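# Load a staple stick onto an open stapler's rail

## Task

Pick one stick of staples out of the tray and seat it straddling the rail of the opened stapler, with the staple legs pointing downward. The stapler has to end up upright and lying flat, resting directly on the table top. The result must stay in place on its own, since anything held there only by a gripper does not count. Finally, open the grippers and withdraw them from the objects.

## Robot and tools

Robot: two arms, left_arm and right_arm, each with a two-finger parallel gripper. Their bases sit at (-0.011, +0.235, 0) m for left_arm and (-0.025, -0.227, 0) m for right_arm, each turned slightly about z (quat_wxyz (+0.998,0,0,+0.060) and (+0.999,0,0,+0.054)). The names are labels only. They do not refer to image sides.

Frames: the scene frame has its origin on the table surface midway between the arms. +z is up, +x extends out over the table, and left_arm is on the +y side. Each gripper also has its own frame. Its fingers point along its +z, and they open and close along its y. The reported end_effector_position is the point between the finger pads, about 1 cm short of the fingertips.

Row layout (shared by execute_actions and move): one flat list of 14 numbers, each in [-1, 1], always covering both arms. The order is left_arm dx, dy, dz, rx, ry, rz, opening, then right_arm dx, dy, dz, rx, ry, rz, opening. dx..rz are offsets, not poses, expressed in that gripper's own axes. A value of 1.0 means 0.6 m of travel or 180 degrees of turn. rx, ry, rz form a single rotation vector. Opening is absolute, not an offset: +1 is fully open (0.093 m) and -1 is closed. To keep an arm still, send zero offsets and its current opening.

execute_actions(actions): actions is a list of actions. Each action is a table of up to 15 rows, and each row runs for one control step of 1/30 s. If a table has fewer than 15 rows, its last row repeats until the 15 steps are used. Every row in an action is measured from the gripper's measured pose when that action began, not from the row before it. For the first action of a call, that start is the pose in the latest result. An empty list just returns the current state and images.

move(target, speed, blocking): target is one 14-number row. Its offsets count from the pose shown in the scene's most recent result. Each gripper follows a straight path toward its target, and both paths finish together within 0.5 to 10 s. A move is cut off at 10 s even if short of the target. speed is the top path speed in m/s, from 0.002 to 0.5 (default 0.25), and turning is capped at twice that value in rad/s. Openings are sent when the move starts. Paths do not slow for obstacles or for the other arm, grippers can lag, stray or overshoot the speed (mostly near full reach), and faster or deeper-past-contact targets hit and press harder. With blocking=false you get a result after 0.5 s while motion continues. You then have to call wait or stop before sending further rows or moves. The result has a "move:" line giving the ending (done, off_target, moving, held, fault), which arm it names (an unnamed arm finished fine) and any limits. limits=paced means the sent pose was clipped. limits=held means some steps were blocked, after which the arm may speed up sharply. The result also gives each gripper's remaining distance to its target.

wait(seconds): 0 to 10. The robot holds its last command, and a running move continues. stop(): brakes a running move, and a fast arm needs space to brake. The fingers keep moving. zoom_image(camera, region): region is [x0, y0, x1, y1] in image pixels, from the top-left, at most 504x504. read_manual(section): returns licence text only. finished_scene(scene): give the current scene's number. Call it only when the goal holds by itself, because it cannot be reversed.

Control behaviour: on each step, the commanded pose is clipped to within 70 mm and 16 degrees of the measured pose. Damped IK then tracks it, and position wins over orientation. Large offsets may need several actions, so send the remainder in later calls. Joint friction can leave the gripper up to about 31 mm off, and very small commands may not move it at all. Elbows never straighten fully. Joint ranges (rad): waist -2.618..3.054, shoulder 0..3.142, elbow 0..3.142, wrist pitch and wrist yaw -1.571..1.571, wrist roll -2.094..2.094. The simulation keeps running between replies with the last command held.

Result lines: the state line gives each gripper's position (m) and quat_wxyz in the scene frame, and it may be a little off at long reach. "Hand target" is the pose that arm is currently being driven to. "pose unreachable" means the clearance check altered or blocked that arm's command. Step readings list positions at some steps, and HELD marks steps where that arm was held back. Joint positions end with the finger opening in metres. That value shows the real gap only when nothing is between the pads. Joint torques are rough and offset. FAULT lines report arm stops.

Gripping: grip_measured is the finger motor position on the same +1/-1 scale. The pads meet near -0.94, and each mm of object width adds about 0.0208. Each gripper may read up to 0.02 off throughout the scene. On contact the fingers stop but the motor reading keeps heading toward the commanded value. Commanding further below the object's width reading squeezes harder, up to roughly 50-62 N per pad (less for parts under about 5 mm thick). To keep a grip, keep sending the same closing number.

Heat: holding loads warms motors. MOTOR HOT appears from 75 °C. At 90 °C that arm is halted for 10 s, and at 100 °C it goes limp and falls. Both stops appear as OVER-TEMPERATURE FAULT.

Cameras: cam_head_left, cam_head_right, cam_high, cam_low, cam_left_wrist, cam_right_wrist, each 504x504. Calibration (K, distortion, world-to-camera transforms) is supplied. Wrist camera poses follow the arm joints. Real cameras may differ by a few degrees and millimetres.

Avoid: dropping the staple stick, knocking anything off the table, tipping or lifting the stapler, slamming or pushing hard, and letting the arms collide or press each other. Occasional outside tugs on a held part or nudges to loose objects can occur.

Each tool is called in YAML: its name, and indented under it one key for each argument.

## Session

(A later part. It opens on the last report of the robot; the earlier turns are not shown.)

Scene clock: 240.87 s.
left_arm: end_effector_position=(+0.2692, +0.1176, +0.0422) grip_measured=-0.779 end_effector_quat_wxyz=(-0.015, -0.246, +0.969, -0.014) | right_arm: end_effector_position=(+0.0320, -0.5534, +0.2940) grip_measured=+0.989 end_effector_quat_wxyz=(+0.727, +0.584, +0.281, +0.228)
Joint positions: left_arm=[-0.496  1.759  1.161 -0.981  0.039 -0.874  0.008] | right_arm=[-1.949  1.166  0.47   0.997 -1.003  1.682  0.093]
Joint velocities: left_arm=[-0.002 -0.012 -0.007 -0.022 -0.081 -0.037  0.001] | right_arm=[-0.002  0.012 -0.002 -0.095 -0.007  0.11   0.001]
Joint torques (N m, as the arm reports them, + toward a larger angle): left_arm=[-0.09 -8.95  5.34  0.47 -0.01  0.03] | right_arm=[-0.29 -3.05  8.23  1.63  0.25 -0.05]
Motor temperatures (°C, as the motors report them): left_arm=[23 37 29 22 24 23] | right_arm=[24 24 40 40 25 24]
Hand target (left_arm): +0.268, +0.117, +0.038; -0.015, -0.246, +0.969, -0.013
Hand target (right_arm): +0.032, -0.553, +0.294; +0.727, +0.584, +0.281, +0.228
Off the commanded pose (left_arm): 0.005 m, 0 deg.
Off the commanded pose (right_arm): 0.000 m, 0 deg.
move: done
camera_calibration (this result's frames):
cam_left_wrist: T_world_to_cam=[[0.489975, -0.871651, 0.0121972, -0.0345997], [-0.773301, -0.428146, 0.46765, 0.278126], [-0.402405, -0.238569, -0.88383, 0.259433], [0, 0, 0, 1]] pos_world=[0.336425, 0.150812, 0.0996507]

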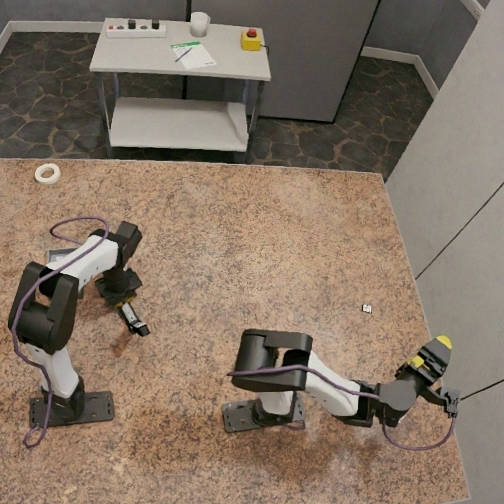

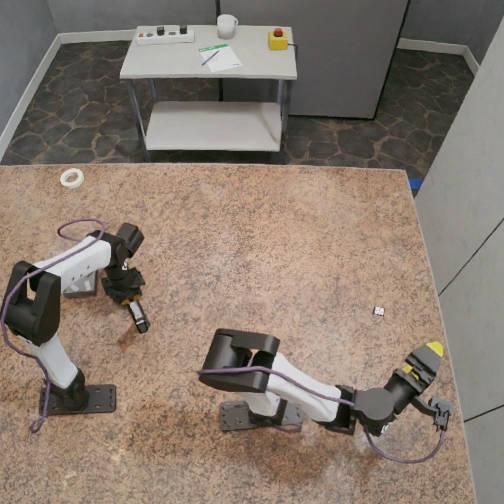

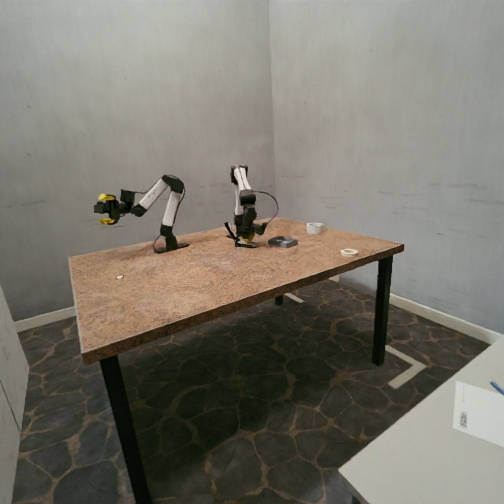

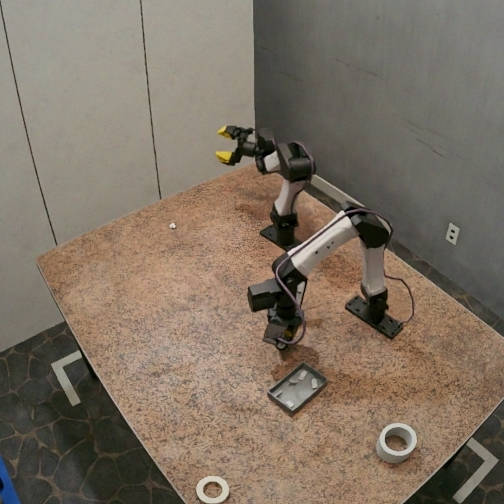

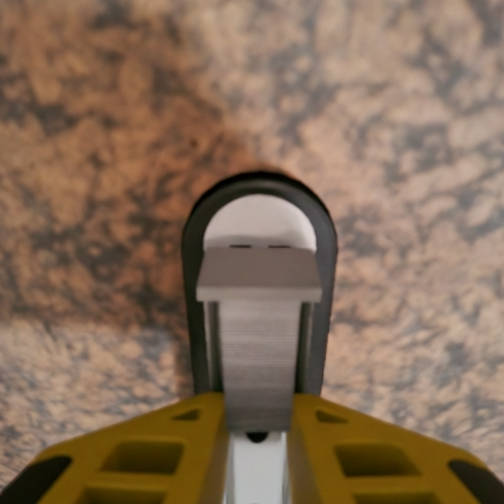

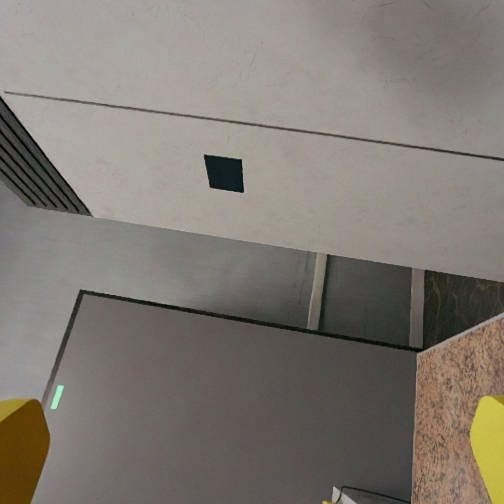

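move:
  target: [0.004,0.001,0.012,0,0,0,-0.79,0,0,0,0,0,0,1]
  speed: 0.01

zoom_image:
  camera: "cam_left_wrist"
  region: [130, 150, 390, 500]

Scene clock: 251.33 s.
left_arm: end_effector_position=(+0.2689, +0.1178, +0.0416) grip_measured=-0.779 end_effector_quat_wxyz=(-0.015, -0.246, +0.969, -0.013) | right_arm: end_effector_position=(+0.0320, -0.5534, +0.2940) grip_measured=+0.989 end_effector_quat_wxyz=(+0.727, +0.584, +0.281, +0.228)
Joint positions: left_arm=[-0.496  1.759  1.158 -0.979  0.039 -0.874  0.008] | right_arm=[-1.949  1.166  0.47   0.997 -1.003  1.682  0.093]
Joint velocities: left_arm=[ 0.002 -0.007 -0.007  0.037 -0.037 -0.095  0.001] | right_arm=[ 0.012 -0.002 -0.027 -0.037 -0.007  0.066 -0.   ]
Joint torques (N m, as the arm reports them, + toward a larger angle): left_arm=[-0.34 -8.89  4.56  0.52 -0.01  0.02] | right_arm=[-0.36 -2.92  8.33  1.63  0.25 -0.03]
Motor temperatures (°C, as the motors report them): left_arm=[23 37 29 22 24 23] | right_arm=[24 24 40 40 25 24]
Hand target (left_arm): +0.266, +0.117, +0.035; -0.015, -0.246, +0.969, -0.014
Hand target (right_arm): +0.032, -0.553, +0.294; +0.727, +0.584, +0.281, +0.228
Off the commanded pose (left_arm): 0.007 m, 0 deg.
Off the commanded pose (right_arm): 0.000 m, 0 deg.
move: done
camera_calibration (this result's frames):
cam_left_wrist: T_world_to_cam=[[0.489975, -0.871658, 0.0116606, -0.0342728], [-0.773202, -0.428375, 0.467604, 0.278283], [-0.402596, -0.23813, -0.883861, 0.258804], [0, 0, 0, 1]] pos_world=[0.336155, 0.150964, 0.0990204]

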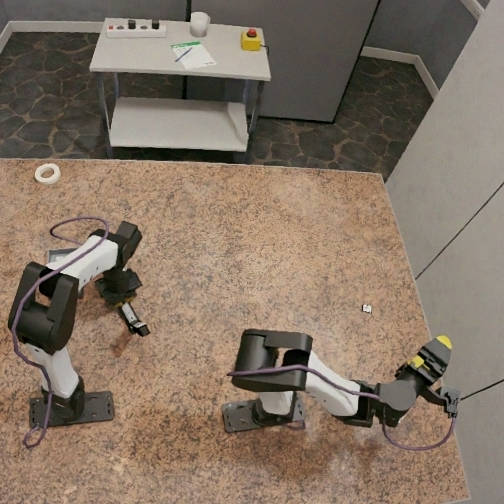

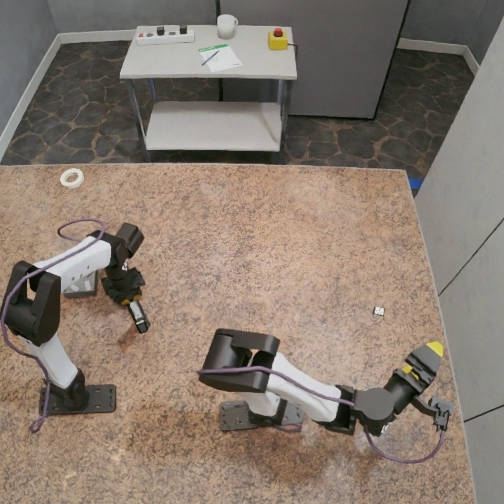

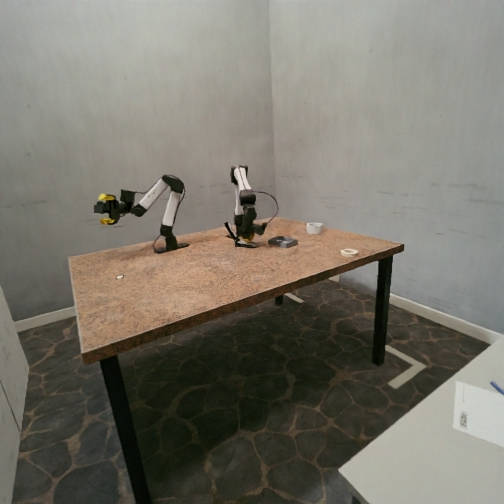

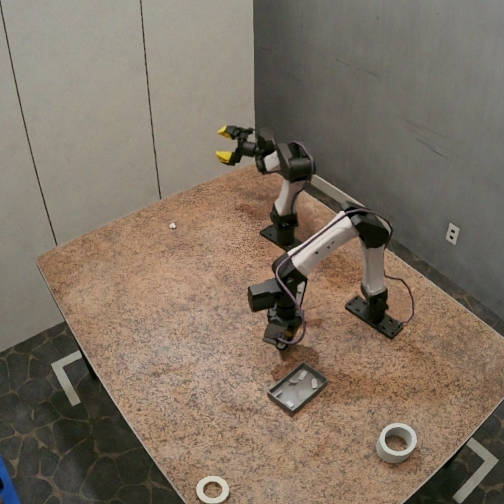

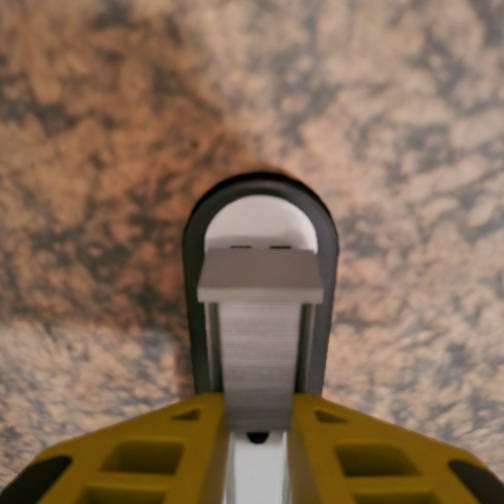

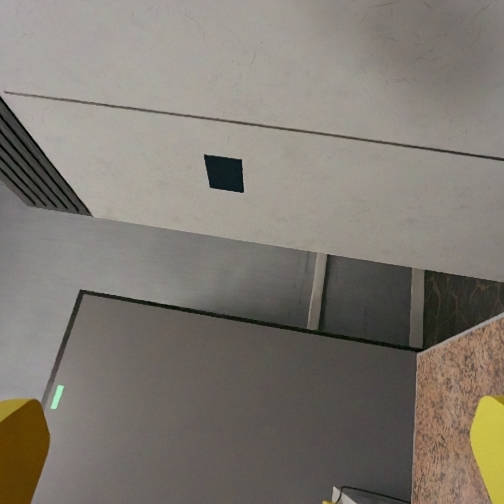

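Region (130, 150, 390, 500) of cam_left_wrist's 504x504 image, scaled by 1.440, with more detail than that image has; it fills the left 374 columns of this view, and the rest is white.

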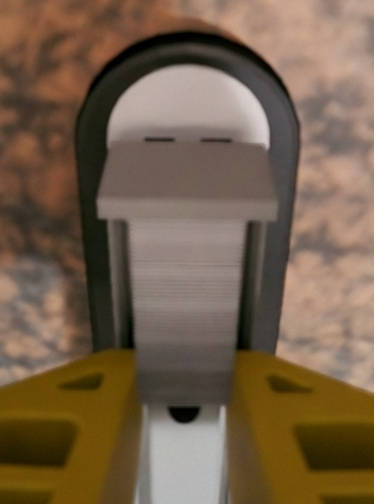

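Stalled, likely seated or tips on the channel walls. Release and lift.

move:
  target: [0,0,0,0,0,0,-0.55,0,0,0,0,0,0,1]

move:
  target: [0,0,-0.07,0,0,0,-0.5,0,0,0,0,0,0,1]
  speed: 0.05

zoom_image:
  camera: "cam_left_wrist"
  region: [130, 150, 390, 500]

zoom_image:
  camera: "cam_high"
  region: [220, 220, 270, 260]

Scene clock: 259.53 s.
left_arm: end_effector_position=(+0.2672, +0.1202, +0.0420) grip_measured=-0.552 end_effector_quat_wxyz=(-0.016, -0.246, +0.969, -0.007) | right_arm: end_effector_position=(+0.0320, -0.5534, +0.2940) grip_measured=+0.989 end_effector_quat_wxyz=(+0.727, +0.584, +0.281, +0.228)
Joint positions: left_arm=[-0.496  1.757  1.158 -0.989  0.029 -0.874  0.019] | right_arm=[-1.949  1.166  0.47   0.997 -1.003  1.682  0.093]
Joint velocities: left_arm=[-0.002 -0.002  0.012  0.037  0.037 -0.037 -0.001] | right_arm=[-0.002  0.007 -0.017 -0.051  0.022  0.11  -0.001]
Joint torques (N m, as the arm reports them, + toward a larger angle): left_arm=[ 0.19 -8.93  6.82  0.38  0.05  0.06] | right_arm=[-0.31 -3.09  8.4   1.61  0.27 -0.06]
Motor temperatures (°C, as the motors report them): left_arm=[23 37 29 22 24 23] | right_arm=[24 24 40 40 25 24]
Hand target (left_arm): +0.269, +0.118, +0.042; -0.015, -0.246, +0.969, -0.013
Hand target (right_arm): +0.032, -0.553, +0.294; +0.727, +0.584, +0.281, +0.228
Off the commanded pose (left_arm): 0.003 m, 1 deg.
Off the commanded pose (right_arm): 0.000 m, 0 deg.
move: done
camera_calibration (this result's frames):
cam_left_wrist: T_world_to_cam=[[0.489891, -0.871782, -0.00145821, -0.0307529], [-0.770917, -0.433991, 0.466197, 0.277918], [-0.407055, -0.227262, -0.88468, 0.258968], [0, 0, 0, 1]] pos_world=[0.334731, 0.152657, 0.0994943]

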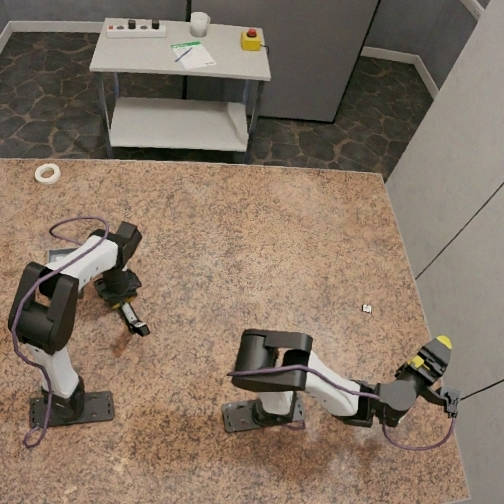

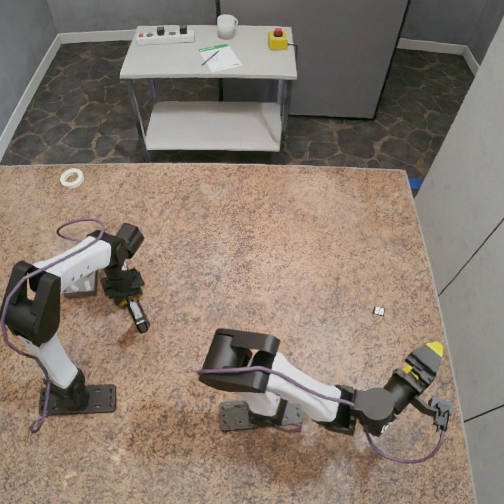

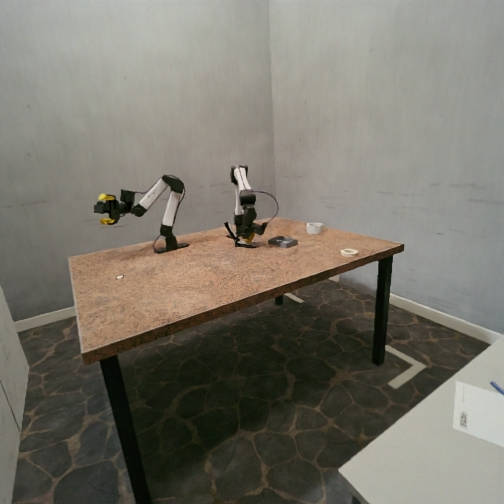

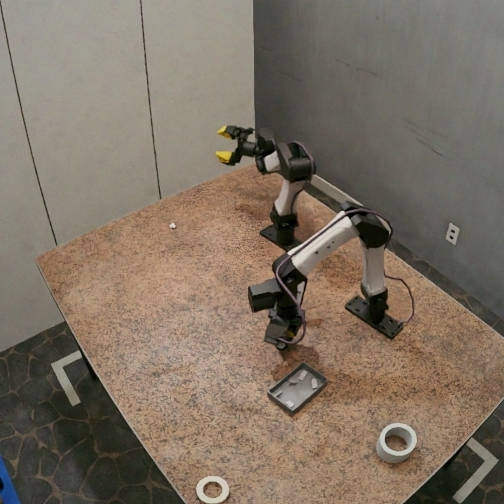

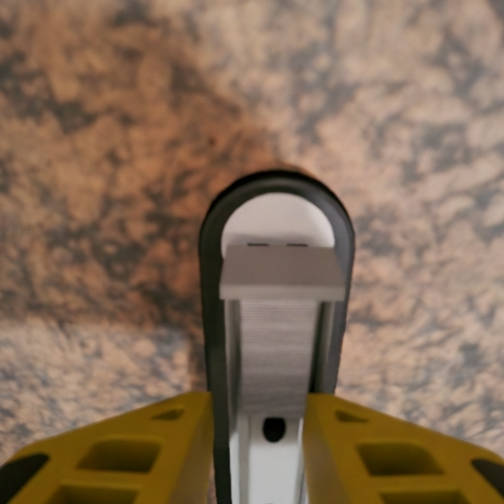

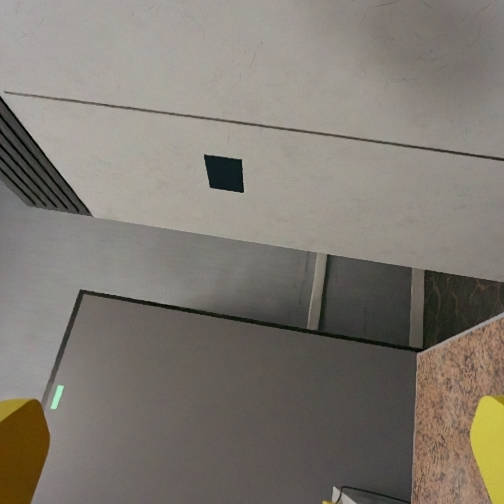

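Scene clock: 260.83 s.
left_arm: end_effector_position=(+0.2655, +0.1217, +0.0763) grip_measured=-0.502 end_effector_quat_wxyz=(-0.022, -0.246, +0.969, +0.001) | right_arm: end_effector_position=(+0.0320, -0.5534, +0.2940) grip_measured=+0.989 end_effector_quat_wxyz=(+0.727, +0.584, +0.281, +0.228)
Joint positions: left_arm=[-0.496  1.73   1.267 -1.145  0.024 -0.874  0.021] | right_arm=[-1.949  1.166  0.47   0.997 -1.003  1.682  0.093]
Joint velocities: left_arm=[-0.007  0.012  0.017 -0.051 -0.007 -0.022  0.   ] | right_arm=[-0.007  0.007  0.027 -0.051 -0.007 -0.037 -0.   ]
Joint torques (N m, as the arm reports them, + toward a larger angle): left_arm=[  0.44 -10.33   8.59   0.15   0.01   0.09] | right_arm=[-0.31 -3.11  8.51  1.6   0.21 -0.02]
Motor temperatures (°C, as the motors report them): left_arm=[23 37 29 22 24 23] | right_arm=[24 24 40 40 25 24]
Hand target (left_arm): +0.268, +0.121, +0.084; -0.016, -0.246, +0.969, -0.007
Hand target (right_arm): +0.032, -0.553, +0.294; +0.727, +0.584, +0.281, +0.228
Off the commanded pose (left_arm): 0.008 m, 1 deg.
Off the commanded pose (right_arm): 0.000 m, 0 deg.
move: done
camera_calibration (this result's frames):
cam_left_wrist: T_world_to_cam=[[0.489594, -0.871722, -0.0199764, -0.0269798], [-0.763163, -0.439479, 0.473752, 0.259324], [-0.421759, -0.216701, -0.880432, 0.291219], [0, 0, 0, 1]] pos_world=[0.333939, 0.153556, 0.133004]

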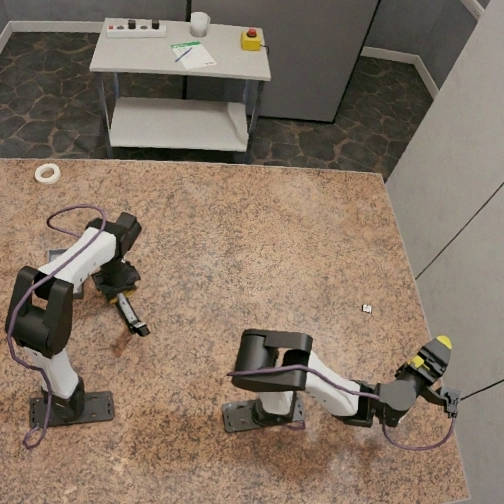

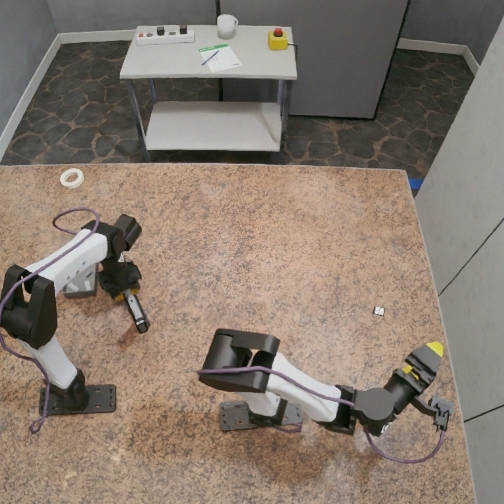

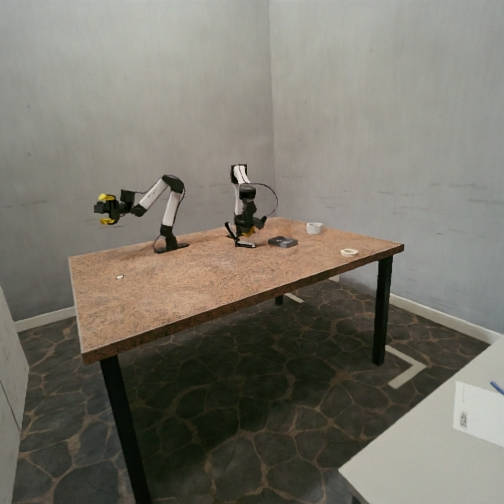

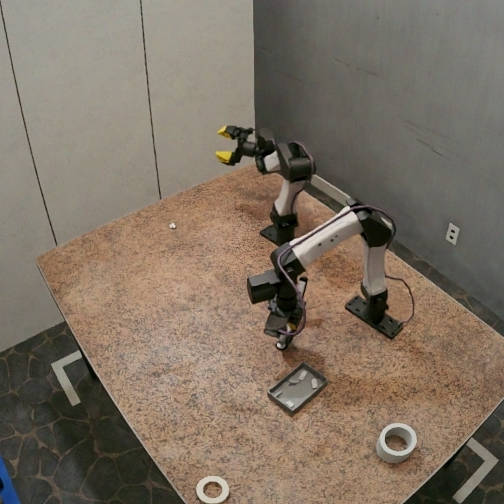

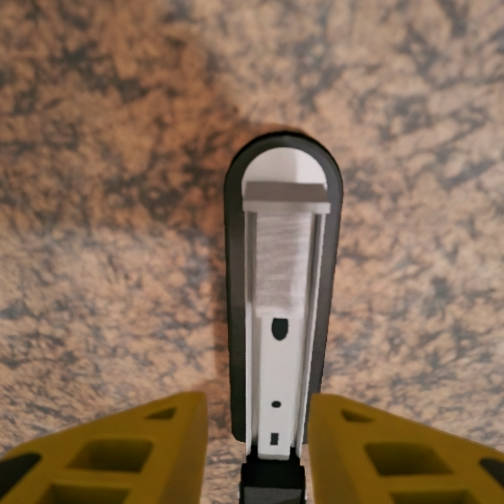

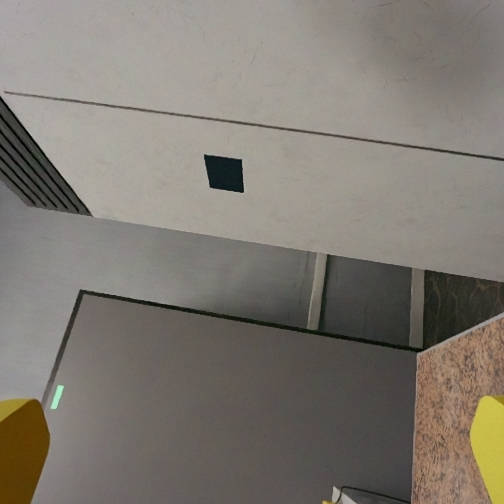

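Region (130, 150, 390, 500) of cam_left_wrist's 504x504 image, scaled by 1.440, with more detail than that image has; it fills the left 374 columns of this view, and the rest is white.

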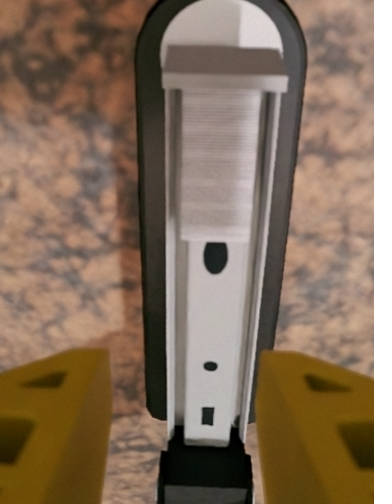

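Region (220, 220, 270, 260) of cam_high's 504x504 image, scaled by 10.080, with more detail than that image has; it fills the top 403 rows of this view, and the rest is white.

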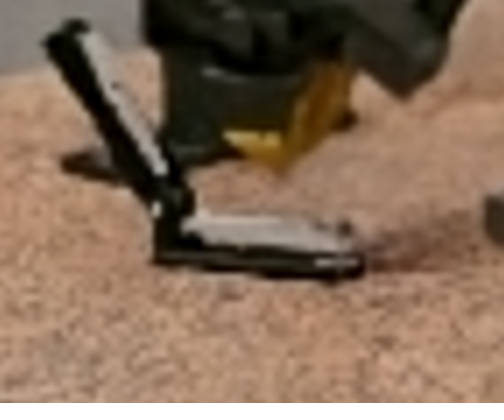

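move:
  target: [-0.05,0.12,-0.13,0,0,0,0.5,0,0,0,0,0,0,1]

zoom_image:
  camera: "cam_low"
  region: [260, 270, 330, 360]

Scene clock: 266.17 s.
left_arm: end_effector_position=(+0.2603, +0.1977, +0.1498) grip_measured=+0.498 end_effector_quat_wxyz=(-0.026, -0.248, +0.968, +0.004) | right_arm: end_effector_position=(+0.0320, -0.5534, +0.2940) grip_measured=+0.989 end_effector_quat_wxyz=(+0.727, +0.584, +0.281, +0.228)
Joint positions: left_arm=[-0.249  1.624  1.442 -1.439  0.012 -0.632  0.069] | right_arm=[-1.949  1.166  0.47   0.997 -1.003  1.682  0.093]
Joint velocities: left_arm=[ 0.017  0.007 -0.007  0.022 -0.037  0.022  0.001] | right_arm=[ 0.007 -0.017  0.002  0.051 -0.007 -0.022 -0.001]
Joint torques (N m, as the arm reports them, + toward a larger angle): left_arm=[ 0.76 -8.15  8.6   0.08 -0.05  0.12] | right_arm=[-0.33 -3.15  8.3   1.65  0.26 -0.06]
Motor temperatures (°C, as the motors report them): left_arm=[23 37 30 22 24 23] | right_arm=[24 24 40 40 25 24]
Hand target (left_arm): +0.262, +0.200, +0.155; -0.020, -0.246, +0.969, +0.003
Hand target (right_arm): +0.032, -0.553, +0.294; +0.727, +0.584, +0.281, +0.228
Off the commanded pose (left_arm): 0.005 m, 1 deg.
Off the commanded pose (right_arm): 0.000 m, 0 deg.
move: done
camera_calibration (this result's frames):
cam_left_wrist: T_world_to_cam=[[0.492515, -0.869896, -0.0266546, 0.0431307], [-0.758065, -0.443841, 0.477852, 0.252897], [-0.427512, -0.215143, -0.878036, 0.371049], [0, 0, 0, 1]] pos_world=[0.329098, 0.229594, 0.206096]

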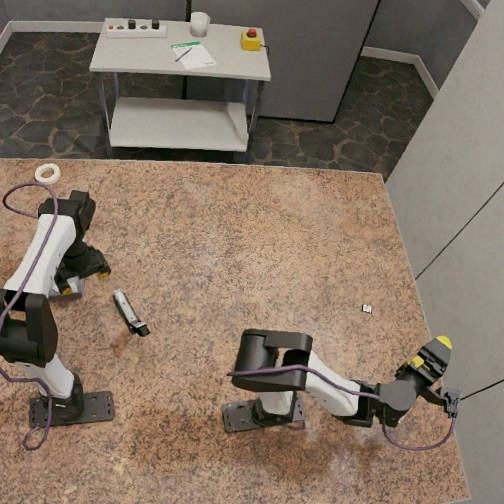

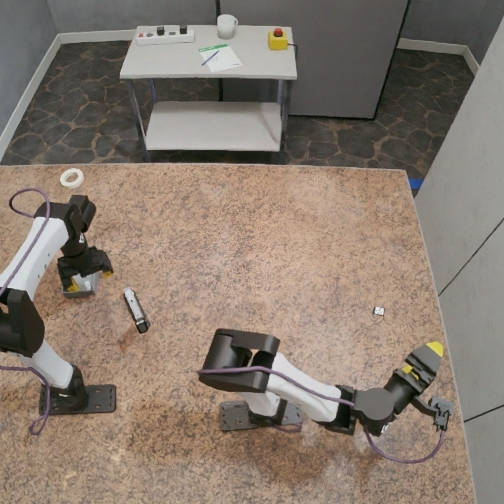

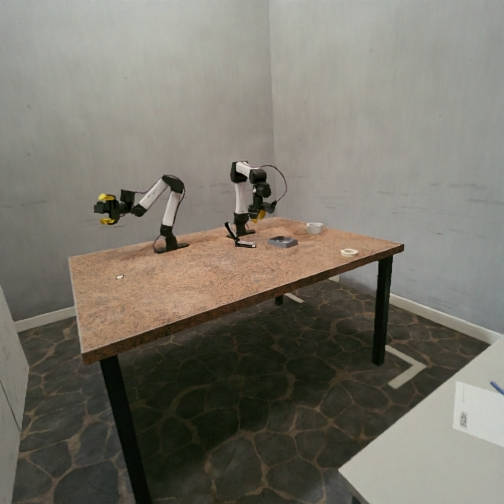

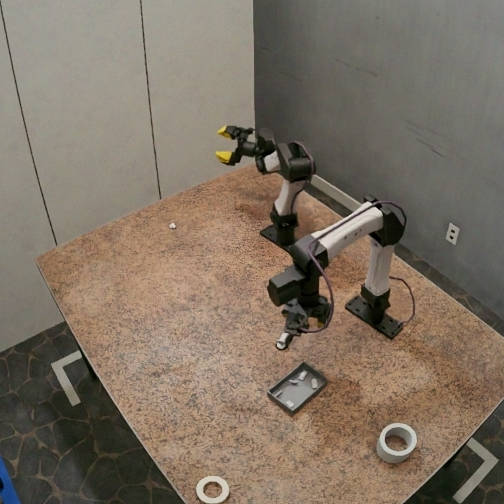

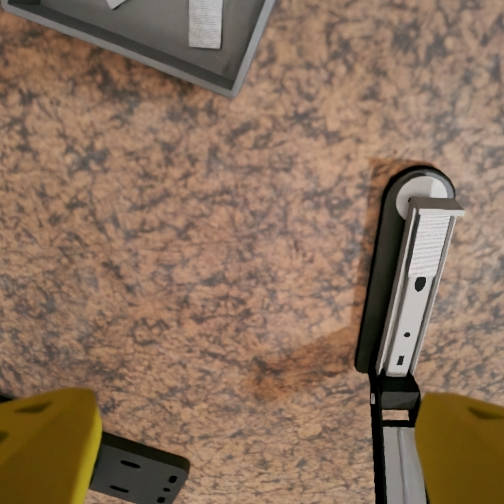

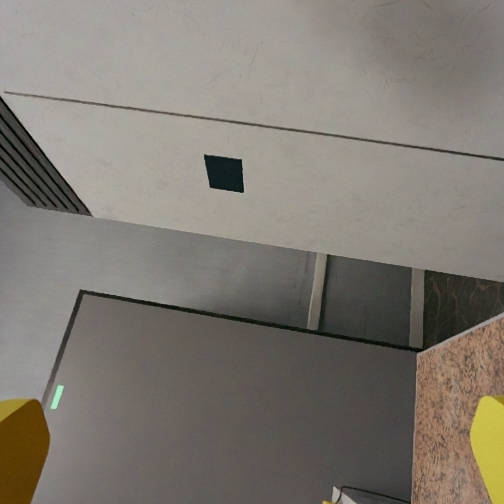

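Region (260, 270, 330, 360) of cam_low's 504x504 image, scaled by 5.600, with more detail than that image has.

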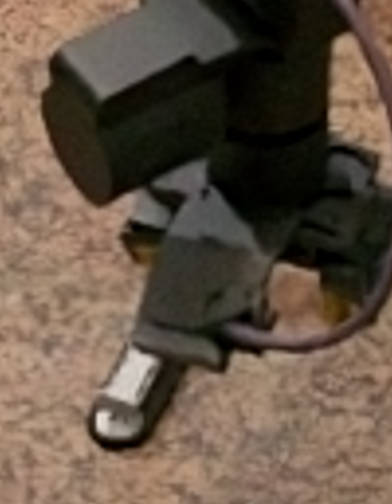

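zoom_image:
  camera: "cam_left_wrist"
  region: [350, 160, 490, 320]

Region (350, 160, 490, 320) of cam_left_wrist's 504x504 image, scaled by 3.150, with more detail than that image has; it fills the left 441 columns of this view, and the rest is white.

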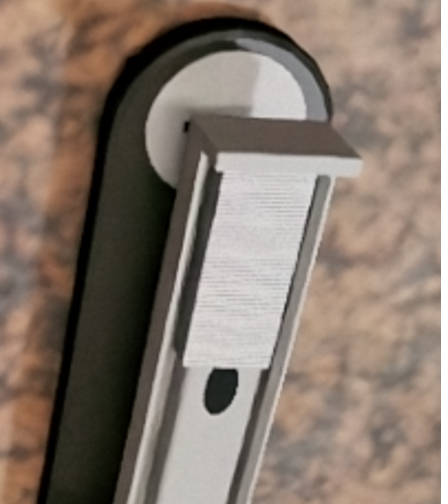

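Seated.

finished_scene:
  scene: 1

The scene is finished: the task was done.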